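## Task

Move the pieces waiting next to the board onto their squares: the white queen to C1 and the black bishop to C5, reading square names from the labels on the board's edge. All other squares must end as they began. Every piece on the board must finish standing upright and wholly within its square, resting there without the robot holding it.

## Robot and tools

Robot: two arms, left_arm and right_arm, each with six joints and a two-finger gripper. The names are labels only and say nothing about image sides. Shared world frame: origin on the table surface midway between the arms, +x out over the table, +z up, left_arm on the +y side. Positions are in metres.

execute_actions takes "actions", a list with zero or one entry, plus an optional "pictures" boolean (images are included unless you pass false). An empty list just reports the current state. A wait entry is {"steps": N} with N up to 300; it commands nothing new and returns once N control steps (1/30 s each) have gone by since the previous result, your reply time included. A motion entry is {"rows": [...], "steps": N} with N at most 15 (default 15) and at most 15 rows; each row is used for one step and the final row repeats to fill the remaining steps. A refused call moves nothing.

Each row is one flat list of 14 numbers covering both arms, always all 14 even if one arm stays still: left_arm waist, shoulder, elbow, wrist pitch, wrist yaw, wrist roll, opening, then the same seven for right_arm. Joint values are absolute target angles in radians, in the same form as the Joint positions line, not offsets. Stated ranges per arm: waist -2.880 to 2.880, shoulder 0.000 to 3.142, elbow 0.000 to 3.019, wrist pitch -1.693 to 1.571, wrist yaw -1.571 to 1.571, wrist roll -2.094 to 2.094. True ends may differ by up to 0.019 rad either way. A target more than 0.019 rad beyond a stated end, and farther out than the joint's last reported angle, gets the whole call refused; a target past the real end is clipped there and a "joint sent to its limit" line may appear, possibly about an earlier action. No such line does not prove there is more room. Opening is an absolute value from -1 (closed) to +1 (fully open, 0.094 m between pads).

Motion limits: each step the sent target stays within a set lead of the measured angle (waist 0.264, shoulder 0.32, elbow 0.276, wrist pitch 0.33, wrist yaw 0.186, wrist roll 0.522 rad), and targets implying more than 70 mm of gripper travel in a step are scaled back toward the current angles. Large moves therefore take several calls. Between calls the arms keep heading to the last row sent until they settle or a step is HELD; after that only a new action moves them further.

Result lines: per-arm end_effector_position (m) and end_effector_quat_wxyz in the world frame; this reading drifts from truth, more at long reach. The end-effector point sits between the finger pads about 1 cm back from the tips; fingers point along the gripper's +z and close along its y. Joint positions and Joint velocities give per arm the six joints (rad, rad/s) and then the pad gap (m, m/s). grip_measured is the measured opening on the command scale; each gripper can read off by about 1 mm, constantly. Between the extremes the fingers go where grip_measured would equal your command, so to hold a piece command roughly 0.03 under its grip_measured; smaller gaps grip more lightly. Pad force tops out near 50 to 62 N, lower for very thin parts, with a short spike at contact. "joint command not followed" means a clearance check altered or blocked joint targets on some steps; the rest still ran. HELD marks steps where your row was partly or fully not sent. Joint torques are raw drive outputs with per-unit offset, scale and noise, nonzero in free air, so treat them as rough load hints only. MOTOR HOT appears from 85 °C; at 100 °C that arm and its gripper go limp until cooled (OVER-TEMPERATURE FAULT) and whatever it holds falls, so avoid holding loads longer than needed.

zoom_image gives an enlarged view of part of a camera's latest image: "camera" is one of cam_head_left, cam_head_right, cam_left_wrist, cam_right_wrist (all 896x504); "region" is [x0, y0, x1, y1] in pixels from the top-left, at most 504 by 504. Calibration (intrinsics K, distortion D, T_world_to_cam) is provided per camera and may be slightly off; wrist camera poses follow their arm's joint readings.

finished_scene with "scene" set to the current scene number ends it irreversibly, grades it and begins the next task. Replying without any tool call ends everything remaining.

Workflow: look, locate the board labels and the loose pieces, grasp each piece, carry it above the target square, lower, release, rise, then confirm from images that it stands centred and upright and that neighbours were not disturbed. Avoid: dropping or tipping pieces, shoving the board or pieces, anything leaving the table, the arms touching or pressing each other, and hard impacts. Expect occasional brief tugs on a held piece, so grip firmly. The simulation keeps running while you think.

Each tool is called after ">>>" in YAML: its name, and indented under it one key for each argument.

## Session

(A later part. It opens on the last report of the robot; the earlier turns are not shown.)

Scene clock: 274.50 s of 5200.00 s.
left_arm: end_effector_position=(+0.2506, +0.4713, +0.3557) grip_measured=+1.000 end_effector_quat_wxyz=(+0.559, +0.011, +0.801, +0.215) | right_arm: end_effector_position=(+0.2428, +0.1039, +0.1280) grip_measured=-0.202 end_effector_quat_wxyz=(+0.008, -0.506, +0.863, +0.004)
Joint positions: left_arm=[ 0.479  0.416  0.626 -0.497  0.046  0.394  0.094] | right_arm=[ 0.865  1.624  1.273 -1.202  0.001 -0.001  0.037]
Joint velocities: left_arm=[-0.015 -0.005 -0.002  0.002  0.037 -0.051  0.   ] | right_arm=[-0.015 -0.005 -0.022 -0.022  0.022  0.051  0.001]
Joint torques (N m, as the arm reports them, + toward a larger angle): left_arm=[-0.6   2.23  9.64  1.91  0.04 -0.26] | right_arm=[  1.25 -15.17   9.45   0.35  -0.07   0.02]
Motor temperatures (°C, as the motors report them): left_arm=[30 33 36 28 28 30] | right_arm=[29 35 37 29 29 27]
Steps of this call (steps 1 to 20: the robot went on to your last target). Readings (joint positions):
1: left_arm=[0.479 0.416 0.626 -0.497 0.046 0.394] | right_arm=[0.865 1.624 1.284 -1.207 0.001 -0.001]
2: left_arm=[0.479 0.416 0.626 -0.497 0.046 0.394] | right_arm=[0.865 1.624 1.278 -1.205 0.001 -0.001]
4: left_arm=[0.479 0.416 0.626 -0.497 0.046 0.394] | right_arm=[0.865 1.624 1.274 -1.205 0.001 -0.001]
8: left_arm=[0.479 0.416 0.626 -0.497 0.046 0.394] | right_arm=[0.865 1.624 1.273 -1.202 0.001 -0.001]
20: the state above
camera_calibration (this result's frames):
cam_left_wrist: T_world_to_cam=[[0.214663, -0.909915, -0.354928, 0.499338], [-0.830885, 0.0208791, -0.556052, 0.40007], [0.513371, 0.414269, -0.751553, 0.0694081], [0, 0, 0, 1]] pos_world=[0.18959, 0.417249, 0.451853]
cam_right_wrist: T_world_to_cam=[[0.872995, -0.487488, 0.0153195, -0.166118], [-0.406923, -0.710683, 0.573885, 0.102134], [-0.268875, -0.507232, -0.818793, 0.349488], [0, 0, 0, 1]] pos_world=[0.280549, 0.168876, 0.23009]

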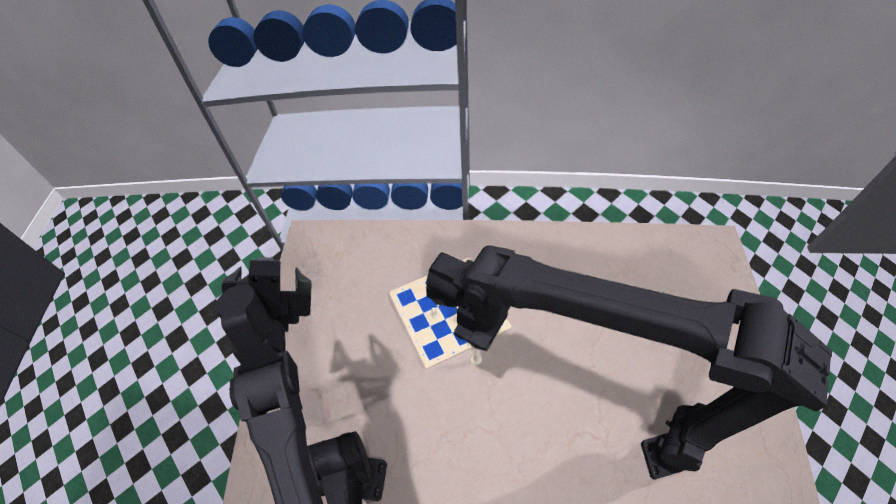

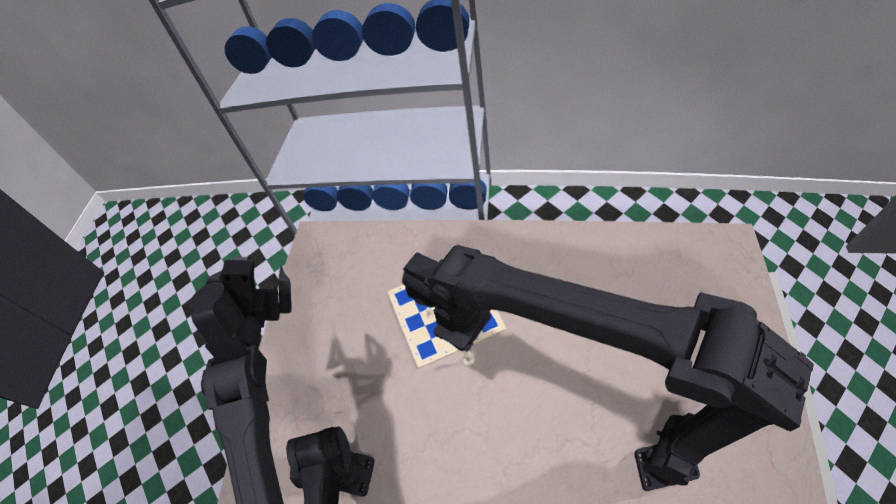

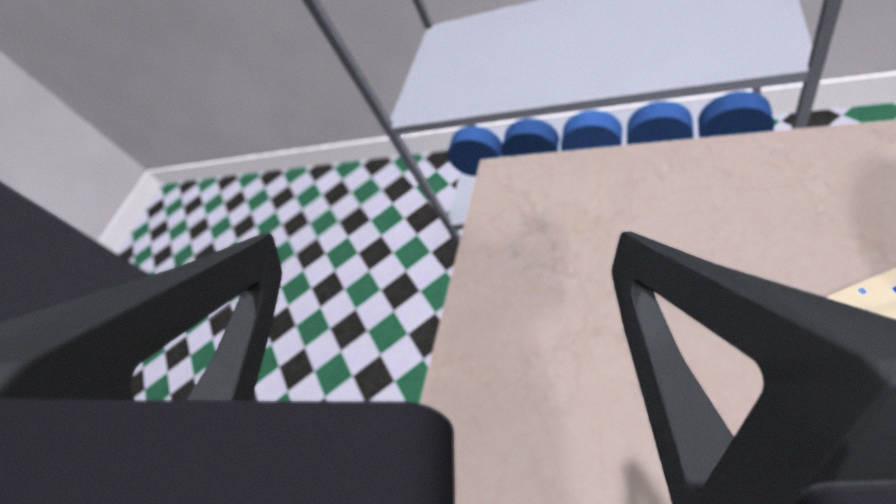

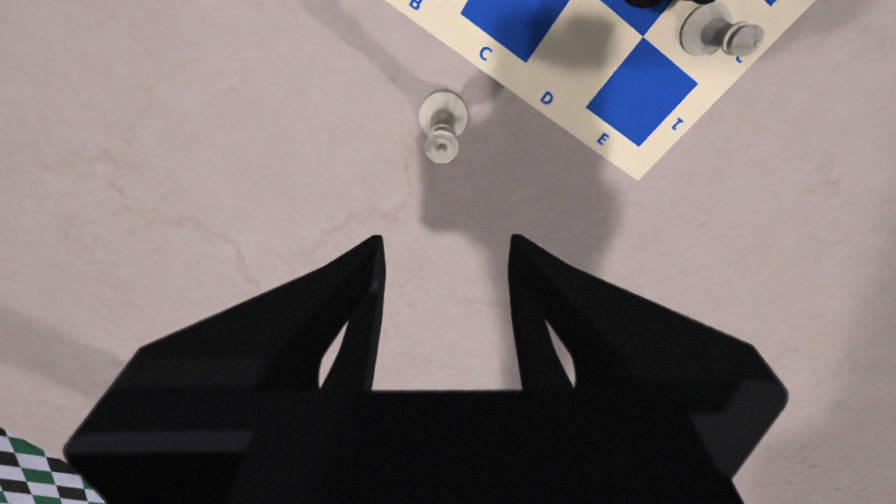

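>>> execute_actions:
  actions:
    - {"rows":[[0.479,0.416,0.626,-0.497,0.046,0.394,1,0.869,1.63,1.284,-1.19,0.003,0.005,-0.2],[0.479,0.416,0.626,-0.497,0.046,0.394,1,0.872,1.64,1.282,-1.187,0.003,0.005,-0.2],[0.479,0.416,0.626,-0.497,0.046,0.394,1,0.875,1.65,1.279,-1.18,0.003,0.005,-0.2],[0.479,0.416,0.626,-0.497,0.046,0.394,1,0.878,1.659,1.275,-1.17,0.003,0.005,-0.2],[0.479,0.416,0.626,-0.497,0.046,0.394,1,0.878,1.668,1.27,-1.158,0.003,0.005,-0.2],[0.479,0.416,0.626,-0.497,0.046,0.394,1,0.878,1.677,1.264,-1.145,0.003,0.005,-0.2],[0.479,0.416,0.626,-0.497,0.046,0.394,1,0.878,1.686,1.258,-1.131,0.003,0.005,-0.2],[0.479,0.416,0.626,-0.497,0.046,0.394,1,0.878,1.694,1.252,-1.117,0.003,0.005,-0.2],[0.479,0.416,0.626,-0.497,0.046,0.394,1,0.878,1.702,1.246,-1.103,0.003,0.005,-0.2],[0.479,0.416,0.626,-0.497,0.046,0.394,1,0.878,1.709,1.24,-1.089,0.003,0.005,-0.2],[0.479,0.416,0.626,-0.497,0.046,0.394,1,0.878,1.716,1.234,-1.075,0.003,0.005,-0.2],[0.479,0.416,0.626,-0.497,0.046,0.394,1,0.878,1.722,1.228,-1.062,0.003,0.005,-0.2],[0.479,0.416,0.626,-0.497,0.046,0.394,1,0.878,1.727,1.222,-1.05,0.003,0.005,-0.2],[0.479,0.416,0.626,-0.497,0.046,0.394,1,0.878,1.731,1.216,-1.038,0.003,0.005,-0.2],[0.479,0.416,0.626,-0.497,0.046,0.394,1,0.878,1.735,1.211,-1.027,0.003,0.005,-0.2]],"steps":15}
  pictures: false

>>> execute_actions:
  actions:
    - {"rows":[[0.479,0.416,0.626,-0.497,0.046,0.394,1,0.878,1.738,1.206,-1.017,0.003,0.005,-0.2],[0.479,0.416,0.626,-0.497,0.046,0.394,1,0.878,1.74,1.202,-1.009,0.003,0.005,-0.2],[0.479,0.416,0.626,-0.497,0.046,0.394,1,0.878,1.741,1.199,-1.003,0.003,0.005,-0.2],[0.479,0.416,0.626,-0.497,0.046,0.394,1,0.878,1.742,1.197,-0.999,0.003,0.005,-0.2]],"steps":15}

Scene clock: 304.30 s of 5200.00 s.
left_arm: end_effector_position=(+0.2506, +0.4713, +0.3557) grip_measured=+1.000 end_effector_quat_wxyz=(+0.559, +0.011, +0.801, +0.215) | right_arm: end_effector_position=(+0.2438, +0.1116, +0.0611) grip_measured=-0.202 end_effector_quat_wxyz=(-0.000, -0.508, +0.861, -0.001)
Joint positions: left_arm=[ 0.479  0.416  0.626 -0.497  0.046  0.394  0.094] | right_arm=[ 0.871  1.726  1.214 -1.06   0.001 -0.001  0.037]
Joint velocities: left_arm=[-0.015 -0.024 -0.002  0.012  0.022 -0.022  0.   ] | right_arm=[-0.015  0.239 -0.227  0.33  -0.007  0.081  0.001]
Joint torques (N m, as the arm reports them, + toward a larger angle): left_arm=[-0.5   2.12  9.56  1.9   0.02 -0.26] | right_arm=[  1.54 -15.39   8.77   0.2    0.03   0.04]
Motor temperatures (°C, as the motors report them): left_arm=[30 32 36 28 28 30] | right_arm=[29 34 37 29 29 27]
Steps of this call (steps 1 to 15: the robot went on to your last target; steps 16 to 90: nothing new was sent; then 26.30 s passed at rest; steps 91 to 105: all 15 steps of this action). Readings (joint positions):
91: left_arm=[0.479 0.416 0.626 -0.497 0.046 0.394] | right_arm=[0.865 1.624 1.273 -1.202 0.001 -0.001]
92: left_arm=[0.479 0.416 0.626 -0.497 0.046 0.394] | right_arm=[0.865 1.624 1.273 -1.201 0.001 -0.001]
94: left_arm=[0.479 0.416 0.626 -0.497 0.046 0.394] | right_arm=[0.866 1.628 1.273 -1.194 0.001 -0.001]
98: left_arm=[0.479 0.416 0.626 -0.497 0.046 0.394] | right_arm=[0.869 1.654 1.265 -1.151 0.001 -0.001]
105: the state above

Scene clock: 304.80 s of 5200.00 s.
left_arm: end_effector_position=(+0.2506, +0.4713, +0.3557) grip_measured=+1.000 end_effector_quat_wxyz=(+0.559, +0.011, +0.801, +0.215) | right_arm: end_effector_position=(+0.2428, +0.1099, +0.0413) grip_measured=-0.202 end_effector_quat_wxyz=(-0.001, -0.508, +0.861, -0.001)
Joint positions: left_arm=[ 0.479  0.416  0.626 -0.497  0.046  0.394  0.094] | right_arm=[ 0.871  1.749  1.186 -1.01   0.001 -0.001  0.037]
Joint velocities: left_arm=[ 0.005 -0.005  0.007  0.012 -0.037  0.007  0.   ] | right_arm=[ 0.005 -0.015  0.002  0.002 -0.095 -0.022 -0.001]
Joint torques (N m, as the arm reports them, + toward a larger angle): left_arm=[-0.84  2.26  9.6   1.91 -0.01 -0.24] | right_arm=[  1.64 -16.23   8.9    0.49  -0.04   0.01]
Motor temperatures (°C, as the motors report them): left_arm=[30 32 36 28 28 30] | right_arm=[29 34 37 29 29 27]
Steps of this call (steps 1 to 15: all 15 steps of this action). Readings (joint positions):
1: left_arm=[0.479 0.416 0.626 -0.497 0.046 0.394] | right_arm=[0.871 1.734 1.207 -1.049 0.001 -0.001]
2: left_arm=[0.479 0.416 0.626 -0.497 0.046 0.394] | right_arm=[0.871 1.740 1.200 -1.039 0.001 -0.001]
4: left_arm=[0.479 0.416 0.626 -0.497 0.046 0.394] | right_arm=[0.871 1.748 1.190 -1.023 0.001 -0.001]
8: left_arm=[0.479 0.416 0.626 -0.497 0.046 0.394] | right_arm=[0.871 1.749 1.186 -1.012 0.001 -0.001]
15: the state above
camera_calibration (this result's frames):
cam_left_wrist: T_world_to_cam=[[0.214663, -0.909915, -0.354928, 0.499338], [-0.830885, 0.0208791, -0.556052, 0.40007], [0.513371, 0.414269, -0.751553, 0.0694081], [0, 0, 0, 1]] pos_world=[0.18959, 0.417249, 0.451853]
cam_right_wrist: T_world_to_cam=[[0.876107, -0.481875, 0.0152649, -0.163255], [-0.396767, -0.70266, 0.590631, 0.152085], [-0.273884, -0.523512, -0.806798, 0.284097], [0, 0, 0, 1]] pos_world=[0.281181, 0.176923, 0.141874]

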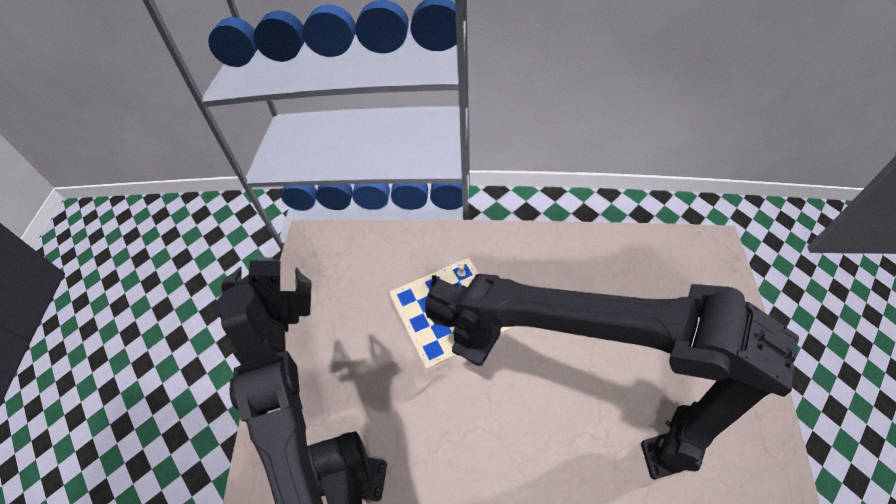

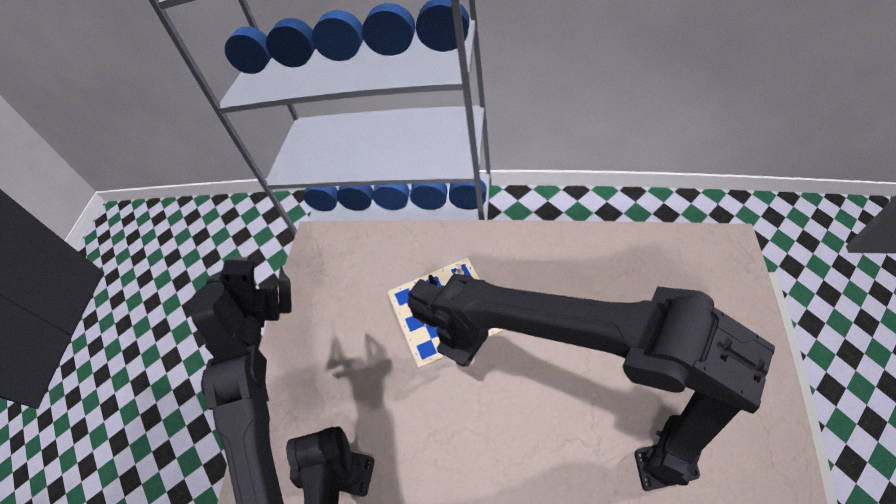

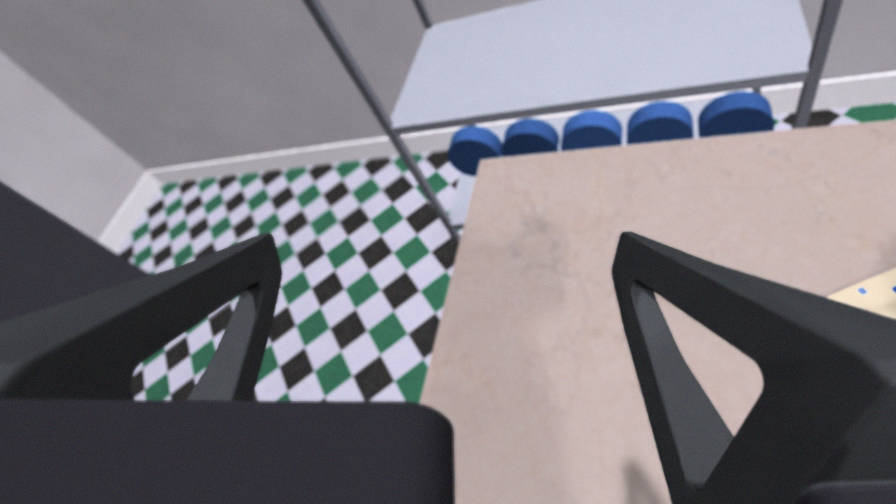

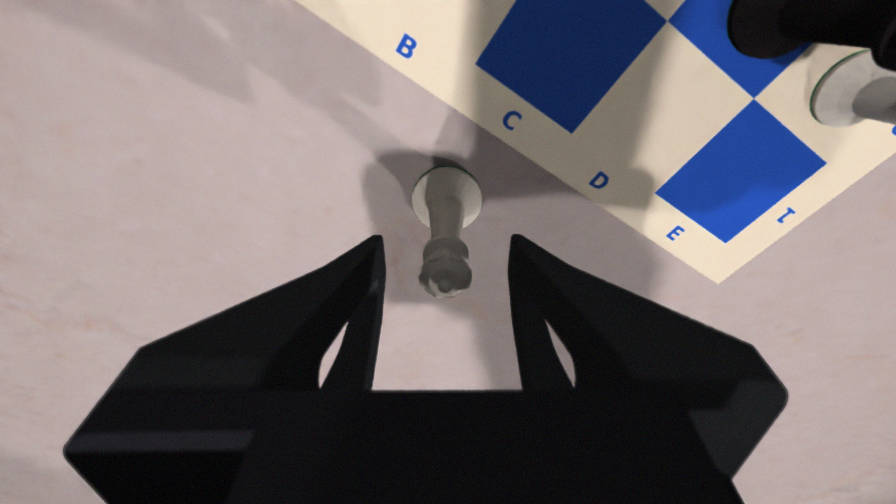

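>>> execute_actions:
  actions:
    - {"rows":[[0.479,0.416,0.626,-0.497,0.046,0.394,1,0.878,1.742,1.197,-0.999,0.003,0.005,-0.28],[0.479,0.416,0.626,-0.497,0.046,0.394,1,0.878,1.742,1.197,-0.999,0.003,0.005,-0.36],[0.479,0.416,0.626,-0.497,0.046,0.394,1,0.878,1.742,1.197,-0.999,0.003,0.005,-0.44],[0.479,0.416,0.626,-0.497,0.046,0.394,1,0.878,1.742,1.197,-0.999,0.003,0.005,-0.52],[0.479,0.416,0.626,-0.497,0.046,0.394,1,0.878,1.742,1.197,-0.999,0.003,0.005,-0.58],[0.479,0.416,0.626,-0.497,0.046,0.394,1,0.878,1.742,1.197,-0.999,0.003,0.005,-0.63],[0.479,0.416,0.626,-0.497,0.046,0.394,1,0.878,1.742,1.197,-0.999,0.003,0.005,-0.67],[0.479,0.416,0.626,-0.497,0.046,0.394,1,0.878,1.742,1.197,-0.999,0.003,0.005,-0.70],[0.479,0.416,0.626,-0.497,0.046,0.394,1,0.878,1.742,1.197,-0.999,0.003,0.005,-0.72],[0.479,0.416,0.626,-0.497,0.046,0.394,1,0.878,1.742,1.197,-0.999,0.003,0.005,-0.74],[0.479,0.416,0.626,-0.497,0.046,0.394,1,0.878,1.742,1.197,-0.999,0.003,0.005,-0.755],[0.479,0.416,0.626,-0.497,0.046,0.394,1,0.878,1.742,1.197,-0.999,0.003,0.005,-0.77],[0.479,0.416,0.626,-0.497,0.046,0.394,1,0.878,1.742,1.197,-0.999,0.003,0.005,-0.78],[0.479,0.416,0.626,-0.497,0.046,0.394,1,0.878,1.742,1.197,-0.999,0.003,0.005,-0.79]],"steps":15}
  pictures: false

>>> execute_actions:
  actions:
    - {"steps":6}
  pictures: false

Scene clock: 346.97 s of 5200.00 s.
left_arm: end_effector_position=(+0.2506, +0.4713, +0.3557) grip_measured=+1.000 end_effector_quat_wxyz=(+0.559, +0.011, +0.801, +0.215) | right_arm: end_effector_position=(+0.2428, +0.1099, +0.0413) grip_measured=-0.751 end_effector_quat_wxyz=(-0.001, -0.508, +0.861, -0.001)
Joint positions: left_arm=[ 0.479  0.416  0.626 -0.497  0.046  0.394  0.094] | right_arm=[ 0.871  1.749  1.186 -1.01   0.001 -0.001  0.012]
Joint velocities: left_arm=[-0.005 -0.024 -0.002 -0.002 -0.022 -0.007  0.   ] | right_arm=[-0.024 -0.005 -0.007  0.002  0.007 -0.037 -0.001]
Joint torques (N m, as the arm reports them, + toward a larger angle): left_arm=[-0.28  2.54  9.51  1.97  0.05 -0.26] | right_arm=[  1.28 -15.73   8.74   0.48  -0.02   0.05]
Motor temperatures (°C, as the motors report them): left_arm=[30 32 36 28 28 30] | right_arm=[29 34 37 29 29 27]
Steps of this call (steps 1 to 15: the robot went on to your last target; steps 16 to 90: nothing new was sent; then 38.67 s passed at rest; steps 91 to 105: all 15 steps of this action). Readings (joint positions):
91: left_arm=[0.479 0.416 0.626 -0.497 0.046 0.394] | right_arm=[0.871 1.749 1.186 -1.010 0.001 -0.001]
92: left_arm=[0.479 0.416 0.626 -0.497 0.046 0.394] | right_arm=[0.871 1.749 1.186 -1.010 0.001 -0.001]
94: left_arm=[0.479 0.416 0.626 -0.497 0.046 0.394] | right_arm=[0.871 1.749 1.186 -1.010 0.001 -0.001]
98: left_arm=[0.479 0.416 0.626 -0.497 0.046 0.394] | right_arm=[0.871 1.749 1.186 -1.010 0.001 -0.001]
105: the state above

Scene clock: 347.17 s of 5200.00 s.
left_arm: end_effector_position=(+0.2506, +0.4713, +0.3557) grip_measured=+1.000 end_effector_quat_wxyz=(+0.559, +0.011, +0.801, +0.215) | right_arm: end_effector_position=(+0.2428, +0.1099, +0.0413) grip_measured=-0.751 end_effector_quat_wxyz=(-0.001, -0.508, +0.861, -0.001)
Joint positions: left_arm=[ 0.479  0.416  0.626 -0.497  0.046  0.394  0.094] | right_arm=[ 0.871  1.749  1.186 -1.01   0.001 -0.001  0.012]
Joint velocities: left_arm=[-0.005  0.005  0.007 -0.002 -0.037  0.037  0.   ] | right_arm=[ 0.005  0.005 -0.002  0.002  0.022  0.022 -0.001]
Joint torques (N m, as the arm reports them, + toward a larger angle): left_arm=[-0.51  1.83  9.61  2.18 -0.02 -0.27] | right_arm=[  1.32 -16.02   8.95   0.42  -0.02   0.02]
Motor temperatures (°C, as the motors report them): left_arm=[30 32 36 28 28 30] | right_arm=[29 34 37 29 29 27]
Steps of this call (steps 1 to 6: the robot went on to your last target). Readings (joint positions):
1: left_arm=[0.479 0.416 0.626 -0.497 0.046 0.394] | right_arm=[0.871 1.749 1.186 -1.010 0.001 -0.001]
2: left_arm=[0.479 0.416 0.626 -0.497 0.046 0.394] | right_arm=[0.871 1.749 1.186 -1.010 0.001 -0.001]
4: left_arm=[0.479 0.416 0.626 -0.497 0.046 0.394] | right_arm=[0.871 1.749 1.186 -1.010 0.001 -0.001]
6: the state above

>>> execute_actions:
  actions:
    - {"rows":[[0.479,0.416,0.626,-0.497,0.046,0.394,1,0.876,1.738,1.21,-1.005,0.003,0.005,-0.79],[0.479,0.416,0.626,-0.497,0.046,0.394,1,0.874,1.734,1.22,-1.01,0.003,0.005,-0.79],[0.479,0.416,0.626,-0.497,0.046,0.394,1,0.872,1.73,1.23,-1.015,0.003,0.005,-0.79],[0.479,0.416,0.626,-0.497,0.046,0.394,1,0.871,1.73,1.238,-1.018,0.003,0.005,-0.79],[0.479,0.416,0.626,-0.497,0.046,0.394,1,0.871,1.73,1.246,-1.024,0.003,0.005,-0.79],[0.479,0.416,0.626,-0.497,0.046,0.394,1,0.871,1.73,1.254,-1.032,0.003,0.005,-0.79],[0.479,0.416,0.626,-0.497,0.046,0.394,1,0.871,1.73,1.262,-1.042,0.003,0.005,-0.79],[0.479,0.416,0.626,-0.497,0.046,0.394,1,0.871,1.73,1.27,-1.052,0.003,0.005,-0.79],[0.479,0.416,0.626,-0.497,0.046,0.394,1,0.87,1.73,1.279,-1.062,0.003,0.005,-0.79],[0.479,0.416,0.626,-0.497,0.046,0.394,1,0.868,1.733,1.288,-1.072,0.003,0.005,-0.79],[0.479,0.416,0.626,-0.497,0.046,0.394,1,0.866,1.737,1.297,-1.082,0.003,0.005,-0.79],[0.479,0.416,0.626,-0.497,0.046,0.394,1,0.864,1.742,1.306,-1.092,0.003,0.005,-0.79],[0.479,0.416,0.626,-0.497,0.046,0.394,1,0.861,1.747,1.315,-1.101,0.003,0.005,-0.79],[0.479,0.416,0.626,-0.497,0.046,0.394,1,0.858,1.752,1.324,-1.11,0.003,0.005,-0.79],[0.479,0.416,0.626,-0.497,0.046,0.394,1,0.854,1.757,1.333,-1.118,0.003,0.005,-0.79]],"steps":15}
  pictures: false

>>> execute_actions:
  actions:
    - {"rows":[[0.479,0.416,0.626,-0.497,0.046,0.394,1,0.85,1.762,1.342,-1.125,0.003,0.005,-0.79],[0.479,0.416,0.626,-0.497,0.046,0.394,1,0.846,1.766,1.351,-1.131,0.003,0.005,-0.79],[0.479,0.416,0.626,-0.497,0.046,0.394,1,0.842,1.77,1.36,-1.136,0.003,0.005,-0.79],[0.479,0.416,0.626,-0.497,0.046,0.394,1,0.838,1.774,1.369,-1.14,0.003,0.005,-0.79],[0.479,0.416,0.626,-0.497,0.046,0.394,1,0.834,1.778,1.378,-1.143,0.003,0.005,-0.79],[0.479,0.416,0.626,-0.497,0.046,0.394,1,0.83,1.782,1.387,-1.146,0.003,0.005,-0.79],[0.479,0.416,0.626,-0.497,0.046,0.394,1,0.826,1.786,1.395,-1.148,0.003,0.005,-0.79],[0.479,0.416,0.626,-0.497,0.046,0.394,1,0.822,1.79,1.403,-1.15,0.003,0.005,-0.79],[0.479,0.416,0.626,-0.497,0.046,0.394,1,0.818,1.794,1.41,-1.15,0.003,0.005,-0.79],[0.479,0.416,0.626,-0.497,0.046,0.394,1,0.814,1.798,1.416,-1.15,0.003,0.005,-0.79],[0.479,0.416,0.626,-0.497,0.046,0.394,1,0.81,1.802,1.421,-1.148,0.003,0.005,-0.79],[0.479,0.416,0.626,-0.497,0.046,0.394,1,0.807,1.806,1.425,-1.144,0.003,0.005,-0.79],[0.479,0.416,0.626,-0.497,0.046,0.394,1,0.805,1.81,1.428,-1.139,0.003,0.005,-0.79],[0.479,0.416,0.626,-0.497,0.046,0.394,1,0.803,1.814,1.43,-1.134,0.003,0.005,-0.79],[0.479,0.416,0.626,-0.497,0.046,0.394,1,0.802,1.818,1.43,-1.128,0.003,0.005,-0.79]],"steps":15}
  pictures: false

>>> execute_actions:
  actions:
    - {"rows":[[0.479,0.416,0.626,-0.497,0.046,0.394,1,0.802,1.822,1.428,-1.122,0.003,0.005,-0.79],[0.479,0.416,0.626,-0.497,0.046,0.394,1,0.802,1.826,1.422,-1.116,0.003,0.005,-0.79],[0.479,0.416,0.626,-0.497,0.046,0.394,1,0.802,1.83,1.415,-1.11,0.003,0.005,-0.79],[0.479,0.416,0.626,-0.497,0.046,0.394,1,0.802,1.833,1.408,-1.104,0.003,0.005,-0.79],[0.479,0.416,0.626,-0.497,0.046,0.394,1,0.802,1.836,1.402,-1.098,0.003,0.005,-0.79],[0.479,0.416,0.626,-0.497,0.046,0.394,1,0.802,1.839,1.397,-1.092,0.003,0.005,-0.79],[0.479,0.416,0.626,-0.497,0.046,0.394,1,0.802,1.841,1.393,-1.087,0.003,0.005,-0.79],[0.479,0.416,0.626,-0.497,0.046,0.394,1,0.802,1.842,1.39,-1.083,0.003,0.005,-0.79],[0.479,0.416,0.626,-0.497,0.046,0.394,1,0.802,1.843,1.387,-1.08,0.003,0.005,-0.79],[0.479,0.416,0.626,-0.497,0.046,0.394,1,0.802,1.843,1.385,-1.078,0.003,0.005,-0.79]],"steps":15}
  pictures: false

>>> execute_actions:
  actions:
    - {"steps":10}

Scene clock: 390.13 s of 5200.00 s.
left_arm: end_effector_position=(+0.2506, +0.4713, +0.3557) grip_measured=+1.000 end_effector_quat_wxyz=(+0.559, +0.011, +0.801, +0.215) | right_arm: end_effector_position=(+0.2503, +0.1218, +0.0676) grip_measured=-0.751 end_effector_quat_wxyz=(-0.003, -0.508, +0.862, -0.002)
Joint positions: left_arm=[ 0.479  0.416  0.626 -0.497  0.046  0.394  0.094] | right_arm=[ 0.87   1.749  1.265 -1.094  0.001 -0.001  0.012]
Joint velocities: left_arm=[-0.005 -0.005  0.007  0.012 -0.022  0.007  0.   ] | right_arm=[-0.034 -0.005  0.286 -0.247  0.022 -0.022 -0.001]
Joint torques (N m, as the arm reports them, + toward a larger angle): left_arm=[-1.11  2.3   9.7   1.74  0.04 -0.21] | right_arm=[  0.13 -15.65  11.73  -0.14   0.01   0.  ]
Motor temperatures (°C, as the motors report them): left_arm=[30 32 36 28 28 30] | right_arm=[29 33 37 29 29 27]
Steps of this call (steps 1 to 15: the robot went on to your last target; steps 16 to 90: nothing new was sent; then 39.47 s passed at rest; steps 91 to 105: all 15 steps of this action). Readings (joint positions):
91: left_arm=[0.479 0.416 0.626 -0.497 0.046 0.394] | right_arm=[0.871 1.749 1.186 -1.010 0.001 -0.001]
92: left_arm=[0.479 0.416 0.626 -0.497 0.046 0.394] | right_arm=[0.871 1.749 1.186 -1.010 0.001 -0.001]
94: left_arm=[0.479 0.416 0.626 -0.497 0.046 0.394] | right_arm=[0.871 1.749 1.186 -1.010 0.001 -0.001]
98: left_arm=[0.479 0.416 0.626 -0.497 0.046 0.394] | right_arm=[0.871 1.749 1.198 -1.030 0.001 -0.001]
105: the state above

Scene clock: 390.63 s of 5200.00 s.
left_arm: end_effector_position=(+0.2506, +0.4713, +0.3557) grip_measured=+1.000 end_effector_quat_wxyz=(+0.559, +0.011, +0.801, +0.215) | right_arm: end_effector_position=(+0.2932, +0.1329, +0.0803) grip_measured=-0.751 end_effector_quat_wxyz=(+0.003, -0.481, +0.877, +0.001)
Joint positions: left_arm=[ 0.479  0.416  0.626 -0.497  0.046  0.394  0.094] | right_arm=[ 0.808  1.801  1.376 -1.139  0.001 -0.001  0.012]
Joint velocities: left_arm=[ 0.015 -0.005 -0.007  0.007 -0.066  0.037  0.   ] | right_arm=[-0.103  0.103  0.046  0.027 -0.066 -0.051 -0.001]
Joint torques (N m, as the arm reports them, + toward a larger angle): left_arm=[-0.28  2.53  9.52  1.97  0.   -0.23] | right_arm=[  0.98 -15.93  12.13   0.32  -0.01  -0.03]
Motor temperatures (°C, as the motors report them): left_arm=[30 32 36 28 28 30] | right_arm=[29 33 37 29 29 27]
Steps of this call (steps 1 to 15: all 15 steps of this action). Readings (joint positions):
1: left_arm=[0.479 0.416 0.626 -0.497 0.046 0.394] | right_arm=[0.868 1.749 1.275 -1.102 0.001 -0.001]
2: left_arm=[0.479 0.416 0.626 -0.497 0.046 0.394] | right_arm=[0.866 1.749 1.285 -1.109 0.001 -0.001]
4: left_arm=[0.479 0.416 0.626 -0.497 0.046 0.394] | right_arm=[0.859 1.753 1.303 -1.122 0.001 -0.001]
8: left_arm=[0.479 0.416 0.626 -0.497 0.046 0.394] | right_arm=[0.839 1.768 1.339 -1.137 0.001 -0.001]
15: the state above

Scene clock: 391.13 s of 5200.00 s.
left_arm: end_effector_position=(+0.2506, +0.4713, +0.3557) grip_measured=+1.000 end_effector_quat_wxyz=(+0.559, +0.011, +0.801, +0.215) | right_arm: end_effector_position=(+0.3008, +0.1403, +0.0607) grip_measured=-0.751 end_effector_quat_wxyz=(+0.008, -0.479, +0.878, +0.004)
Joint positions: left_arm=[ 0.479  0.416  0.626 -0.497  0.046  0.394  0.094] | right_arm=[ 0.804  1.841  1.377 -1.089  0.001 -0.001  0.012]
Joint velocities: left_arm=[ 0.005 -0.005 -0.007 -0.007 -0.066 -0.037  0.   ] | right_arm=[-0.005 -0.005  0.007 -0.002 -0.022 -0.037  0.001]
Joint torques (N m, as the arm reports them, + toward a larger angle): left_arm=[-0.22  2.59  9.7   1.84  0.   -0.29] | right_arm=[  0.68 -16.93   8.8    0.43   0.04   0.03]
Motor temperatures (°C, as the motors report them): left_arm=[30 32 36 28 28 30] | right_arm=[29 33 37 29 29 27]
Steps of this call (steps 1 to 15: all 15 steps of this action). Readings (joint positions):
1: left_arm=[0.479 0.416 0.626 -0.497 0.046 0.394] | right_arm=[0.806 1.805 1.377 -1.138 0.001 -0.001]
2: left_arm=[0.479 0.416 0.626 -0.497 0.046 0.394] | right_arm=[0.804 1.808 1.377 -1.134 0.001 -0.001]
4: left_arm=[0.479 0.416 0.626 -0.497 0.046 0.394] | right_arm=[0.804 1.816 1.377 -1.125 0.001 -0.001]
8: left_arm=[0.479 0.416 0.626 -0.497 0.046 0.394] | right_arm=[0.804 1.832 1.377 -1.103 0.001 -0.001]
15: the state above

Scene clock: 391.47 s of 5200.00 s.
left_arm: end_effector_position=(+0.2506, +0.4713, +0.3557) grip_measured=+1.000 end_effector_quat_wxyz=(+0.559, +0.011, +0.801, +0.215) | right_arm: end_effector_position=(+0.3009, +0.1404, +0.0607) grip_measured=-0.751 end_effector_quat_wxyz=(+0.008, -0.479, +0.878, +0.004)
Joint positions: left_arm=[ 0.479  0.416  0.626 -0.497  0.046  0.394  0.094] | right_arm=[ 0.804  1.841  1.377 -1.089  0.001 -0.001  0.012]
Joint velocities: left_arm=[ 0.005 -0.015 -0.002  0.007 -0.022  0.066  0.   ] | right_arm=[-0.005 -0.005  0.007 -0.022 -0.007 -0.007 -0.001]
Joint torques (N m, as the arm reports them, + toward a larger angle): left_arm=[-1.24  2.25  9.7   1.93  0.03 -0.25] | right_arm=[  1.19 -17.23   8.83   0.39  -0.03   0.01]
Motor temperatures (°C, as the motors report them): left_arm=[30 32 36 28 28 30] | right_arm=[29 33 37 29 29 27]
Steps of this call (steps 1 to 10: the robot went on to your last target). Readings (joint positions):
1: left_arm=[0.479 0.416 0.626 -0.497 0.046 0.394] | right_arm=[0.804 1.841 1.377 -1.089 0.001 -0.001]
2: left_arm=[0.479 0.416 0.626 -0.497 0.046 0.394] | right_arm=[0.804 1.841 1.377 -1.089 0.001 -0.001]
4: left_arm=[0.479 0.416 0.626 -0.497 0.046 0.394] | right_arm=[0.804 1.841 1.377 -1.089 0.001 -0.001]
8: left_arm=[0.479 0.416 0.626 -0.497 0.046 0.394] | right_arm=[0.804 1.841 1.377 -1.089 0.001 -0.001]
10: the state above
camera_calibration (this result's frames):
cam_left_wrist: T_world_to_cam=[[0.214663, -0.909915, -0.354928, 0.499338], [-0.830885, 0.0208791, -0.556052, 0.40007], [0.513371, 0.414269, -0.751553, 0.0694081], [0, 0, 0, 1]] pos_world=[0.18959, 0.417249, 0.451853]
cam_right_wrist: T_world_to_cam=[[0.841431, -0.540148, 0.0153186, -0.181136], [-0.449658, -0.684183, 0.574197, 0.199415], [-0.299671, -0.490035, -0.818574, 0.335366], [0, 0, 0, 1]] pos_world=[0.342581, 0.202937, 0.162793]

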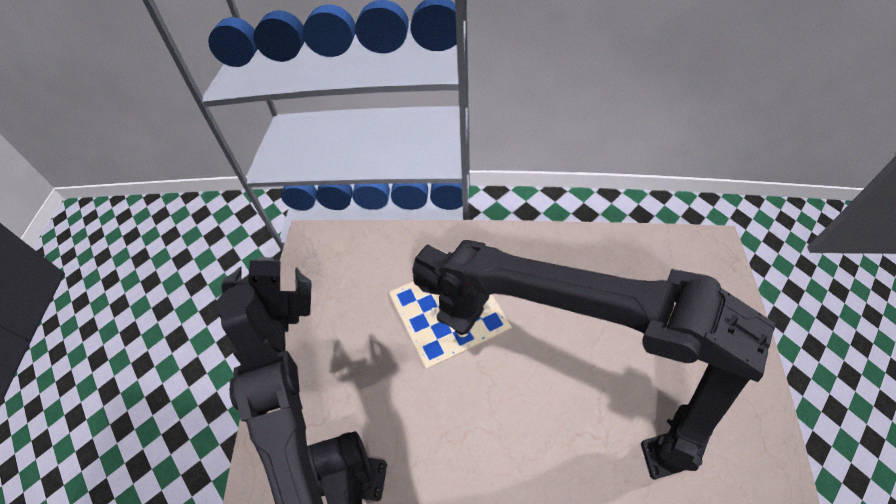

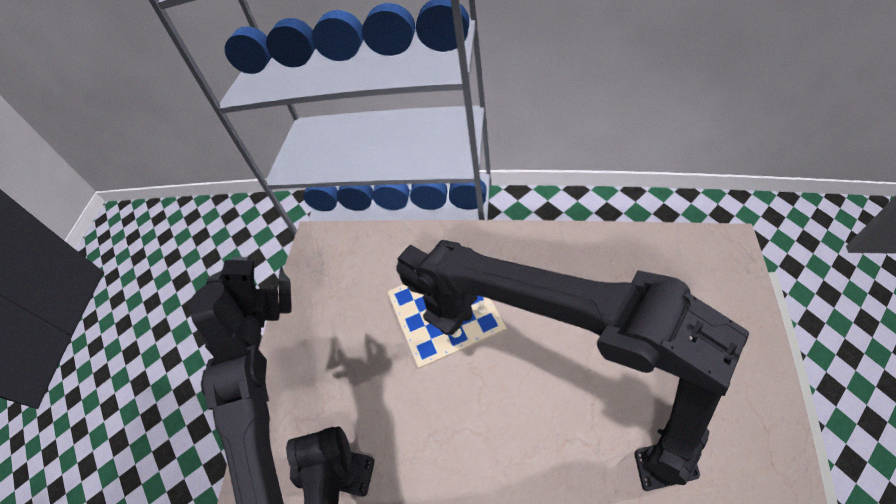

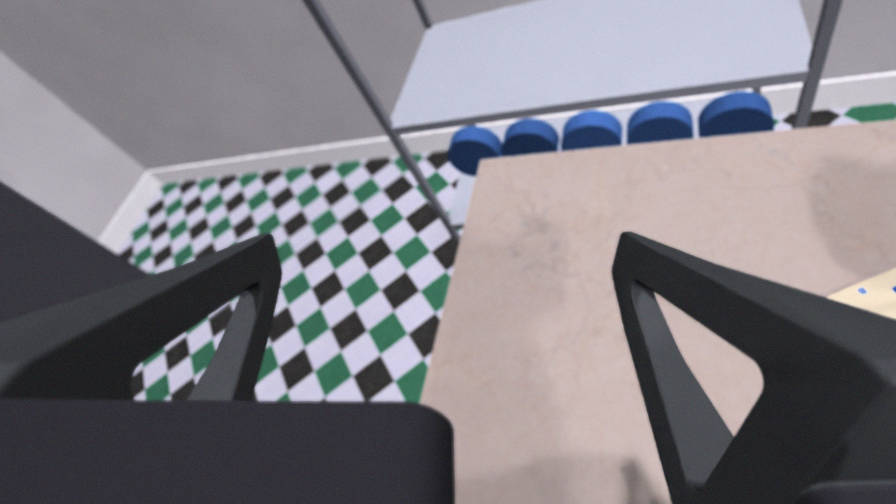

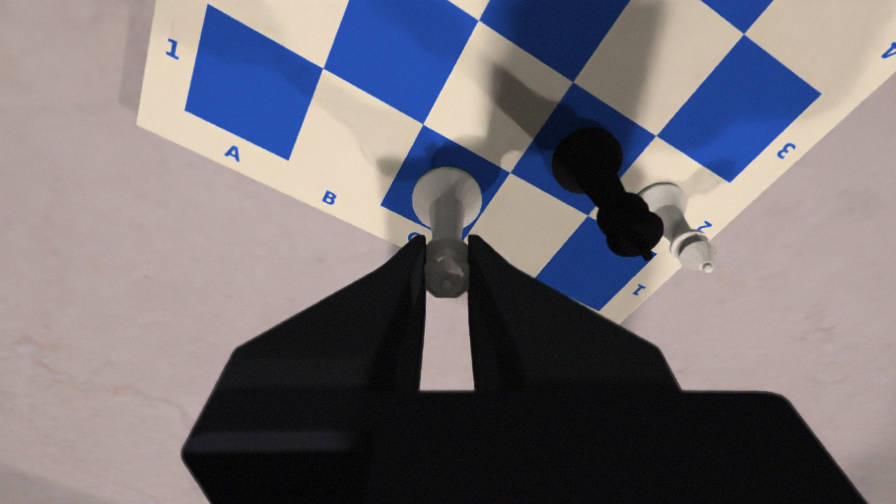

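>>> execute_actions:
  actions:
    - {"rows":[[0.479,0.416,0.626,-0.497,0.046,0.394,1,0.802,1.85,1.385,-1.078,0.003,0.005,-0.79],[0.479,0.416,0.626,-0.497,0.046,0.394,1,0.802,1.855,1.385,-1.078,0.003,0.005,-0.79],[0.479,0.416,0.626,-0.497,0.046,0.394,1,0.802,1.859,1.385,-1.078,0.003,0.005,-0.79],[0.479,0.416,0.626,-0.497,0.046,0.394,1,0.802,1.862,1.385,-1.078,0.003,0.005,-0.79],[0.479,0.416,0.626,-0.497,0.046,0.394,1,0.802,1.864,1.385,-1.078,0.003,0.005,-0.79],[0.479,0.416,0.626,-0.497,0.046,0.394,1,0.802,1.866,1.385,-1.078,0.003,0.005,-0.79],[0.479,0.416,0.626,-0.497,0.046,0.394,1,0.802,1.868,1.385,-1.078,0.003,0.005,-0.79],[0.479,0.416,0.626,-0.497,0.046,0.394,1,0.802,1.87,1.385,-1.078,0.003,0.005,-0.79],[0.479,0.416,0.626,-0.497,0.046,0.394,1,0.802,1.872,1.385,-1.078,0.003,0.005,-0.79],[0.479,0.416,0.626,-0.497,0.046,0.394,1,0.802,1.874,1.385,-1.078,0.003,0.005,-0.79]],"steps":15}
  pictures: false

>>> execute_actions:
  actions:
    - {"steps":10}

Scene clock: 408.57 s of 5200.00 s.
left_arm: end_effector_position=(+0.2506, +0.4713, +0.3557) grip_measured=+1.000 end_effector_quat_wxyz=(+0.559, +0.011, +0.801, +0.215) | right_arm: end_effector_position=(+0.2999, +0.1389, +0.0470) grip_measured=-0.751 end_effector_quat_wxyz=(-0.003, -0.479, +0.878, -0.002)
Joint positions: left_arm=[ 0.479  0.416  0.626 -0.497  0.046  0.394  0.094] | right_arm=[ 0.804  1.867  1.377 -1.088  0.001 -0.001  0.012]
Joint velocities: left_arm=[ 0.005 -0.015 -0.007 -0.017 -0.007 -0.051  0.   ] | right_arm=[-0.024 -0.005  0.007  0.002 -0.037 -0.007  0.   ]
Joint torques (N m, as the arm reports them, + toward a larger angle): left_arm=[-0.87  2.45  9.62  1.87  0.06 -0.24] | right_arm=[  0.46 -17.48   8.73   0.13  -0.04   0.04]
Motor temperatures (°C, as the motors report them): left_arm=[30 32 36 28 28 30] | right_arm=[29 34 37 29 29 27]
Steps of this call (steps 1 to 15: the robot went on to your last target; steps 16 to 90: nothing new was sent; then 13.60 s passed at rest; steps 91 to 105: all 15 steps of this action). Readings (joint positions):
91: left_arm=[0.479 0.416 0.626 -0.497 0.046 0.394] | right_arm=[0.804 1.841 1.377 -1.089 0.001 -0.001]
92: left_arm=[0.479 0.416 0.626 -0.497 0.046 0.394] | right_arm=[0.804 1.841 1.377 -1.089 0.001 -0.001]
94: left_arm=[0.479 0.416 0.626 -0.497 0.046 0.394] | right_arm=[0.804 1.843 1.377 -1.089 0.001 -0.001]
98: left_arm=[0.479 0.416 0.626 -0.497 0.046 0.394] | right_arm=[0.804 1.854 1.377 -1.089 0.001 -0.001]
105: the state above

Scene clock: 408.90 s of 5200.00 s.
left_arm: end_effector_position=(+0.2506, +0.4713, +0.3557) grip_measured=+1.000 end_effector_quat_wxyz=(+0.559, +0.011, +0.801, +0.215) | right_arm: end_effector_position=(+0.3000, +0.1390, +0.0470) grip_measured=-0.751 end_effector_quat_wxyz=(-0.003, -0.479, +0.878, -0.002)
Joint positions: left_arm=[ 0.479  0.416  0.626 -0.497  0.046  0.394  0.094] | right_arm=[ 0.804  1.867  1.377 -1.088  0.001 -0.001  0.012]
Joint velocities: left_arm=[-0.005 -0.015  0.002  0.012 -0.022  0.022  0.   ] | right_arm=[-0.024 -0.005 -0.012 -0.002 -0.051  0.037 -0.   ]
Joint torques (N m, as the arm reports them, + toward a larger angle): left_arm=[-0.15  2.3   9.76  1.86  0.01 -0.24] | right_arm=[  1.03 -17.27   8.85   0.33  -0.03   0.06]
Motor temperatures (°C, as the motors report them): left_arm=[30 32 36 28 28 30] | right_arm=[29 34 37 29 29 27]
Steps of this call (steps 1 to 10: the robot went on to your last target). Readings (joint positions):
1: left_arm=[0.479 0.416 0.626 -0.497 0.046 0.394] | right_arm=[0.804 1.867 1.377 -1.088 0.001 -0.001]
2: left_arm=[0.479 0.416 0.626 -0.497 0.046 0.394] | right_arm=[0.804 1.867 1.377 -1.088 0.001 -0.001]
4: left_arm=[0.479 0.416 0.626 -0.497 0.046 0.394] | right_arm=[0.804 1.867 1.377 -1.088 0.001 -0.001]
8: left_arm=[0.479 0.416 0.626 -0.497 0.046 0.394] | right_arm=[0.804 1.867 1.377 -1.088 0.001 -0.001]
10: the state above
camera_calibration (this result's frames):
cam_left_wrist: T_world_to_cam=[[0.214663, -0.909915, -0.354928, 0.499338], [-0.830885, 0.0208791, -0.556052, 0.40007], [0.513371, 0.414269, -0.751553, 0.0694081], [0, 0, 0, 1]] pos_world=[0.18959, 0.417249, 0.451853]
cam_right_wrist: T_world_to_cam=[[0.841639, -0.539825, 0.0152508, -0.181027], [-0.441678, -0.67182, 0.594625, 0.200815], [-0.310747, -0.507196, -0.803858, 0.328241], [0, 0, 0, 1]] pos_world=[0.343055, 0.203671, 0.14721]

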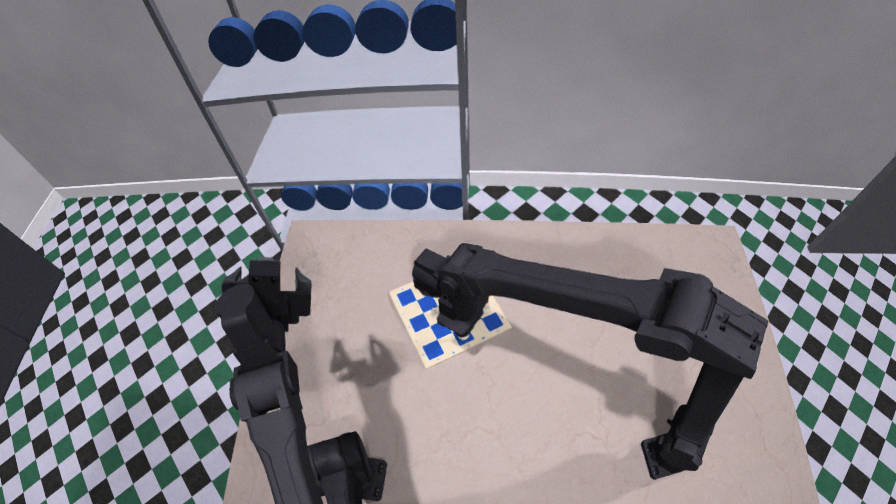

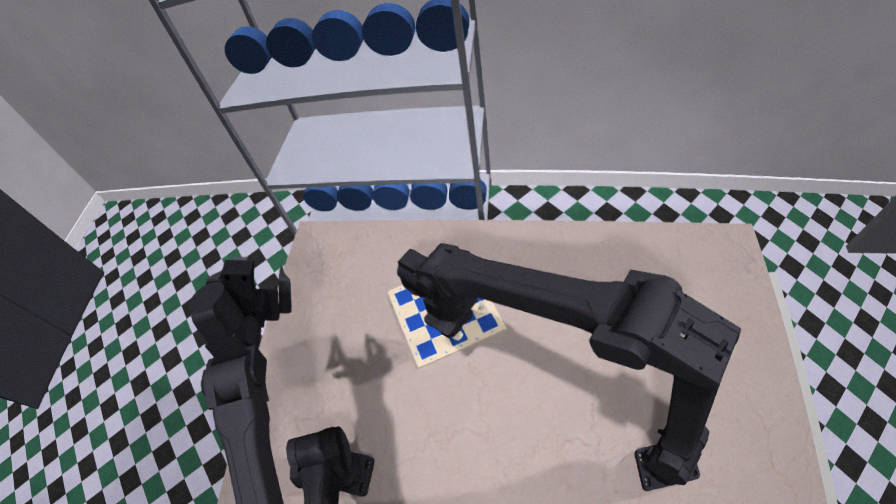

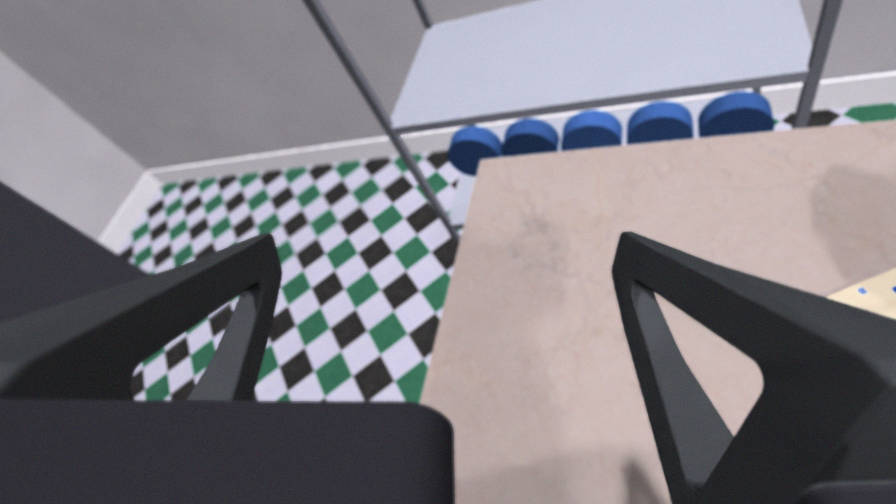

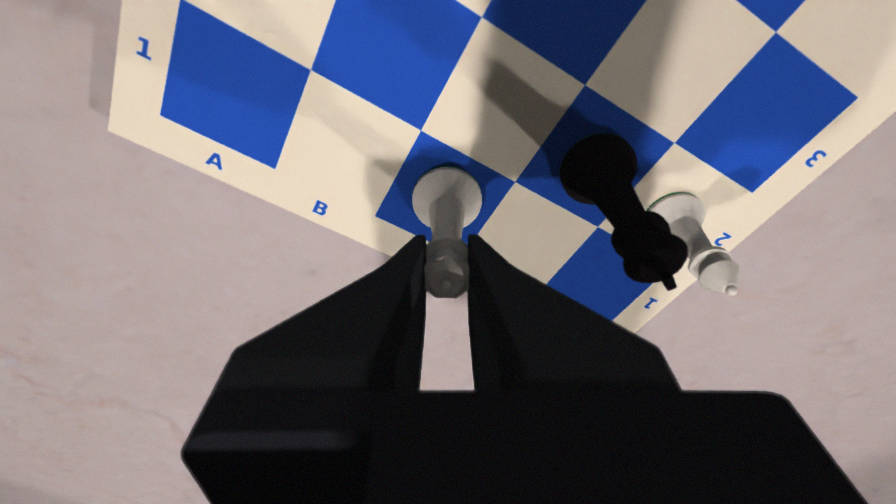

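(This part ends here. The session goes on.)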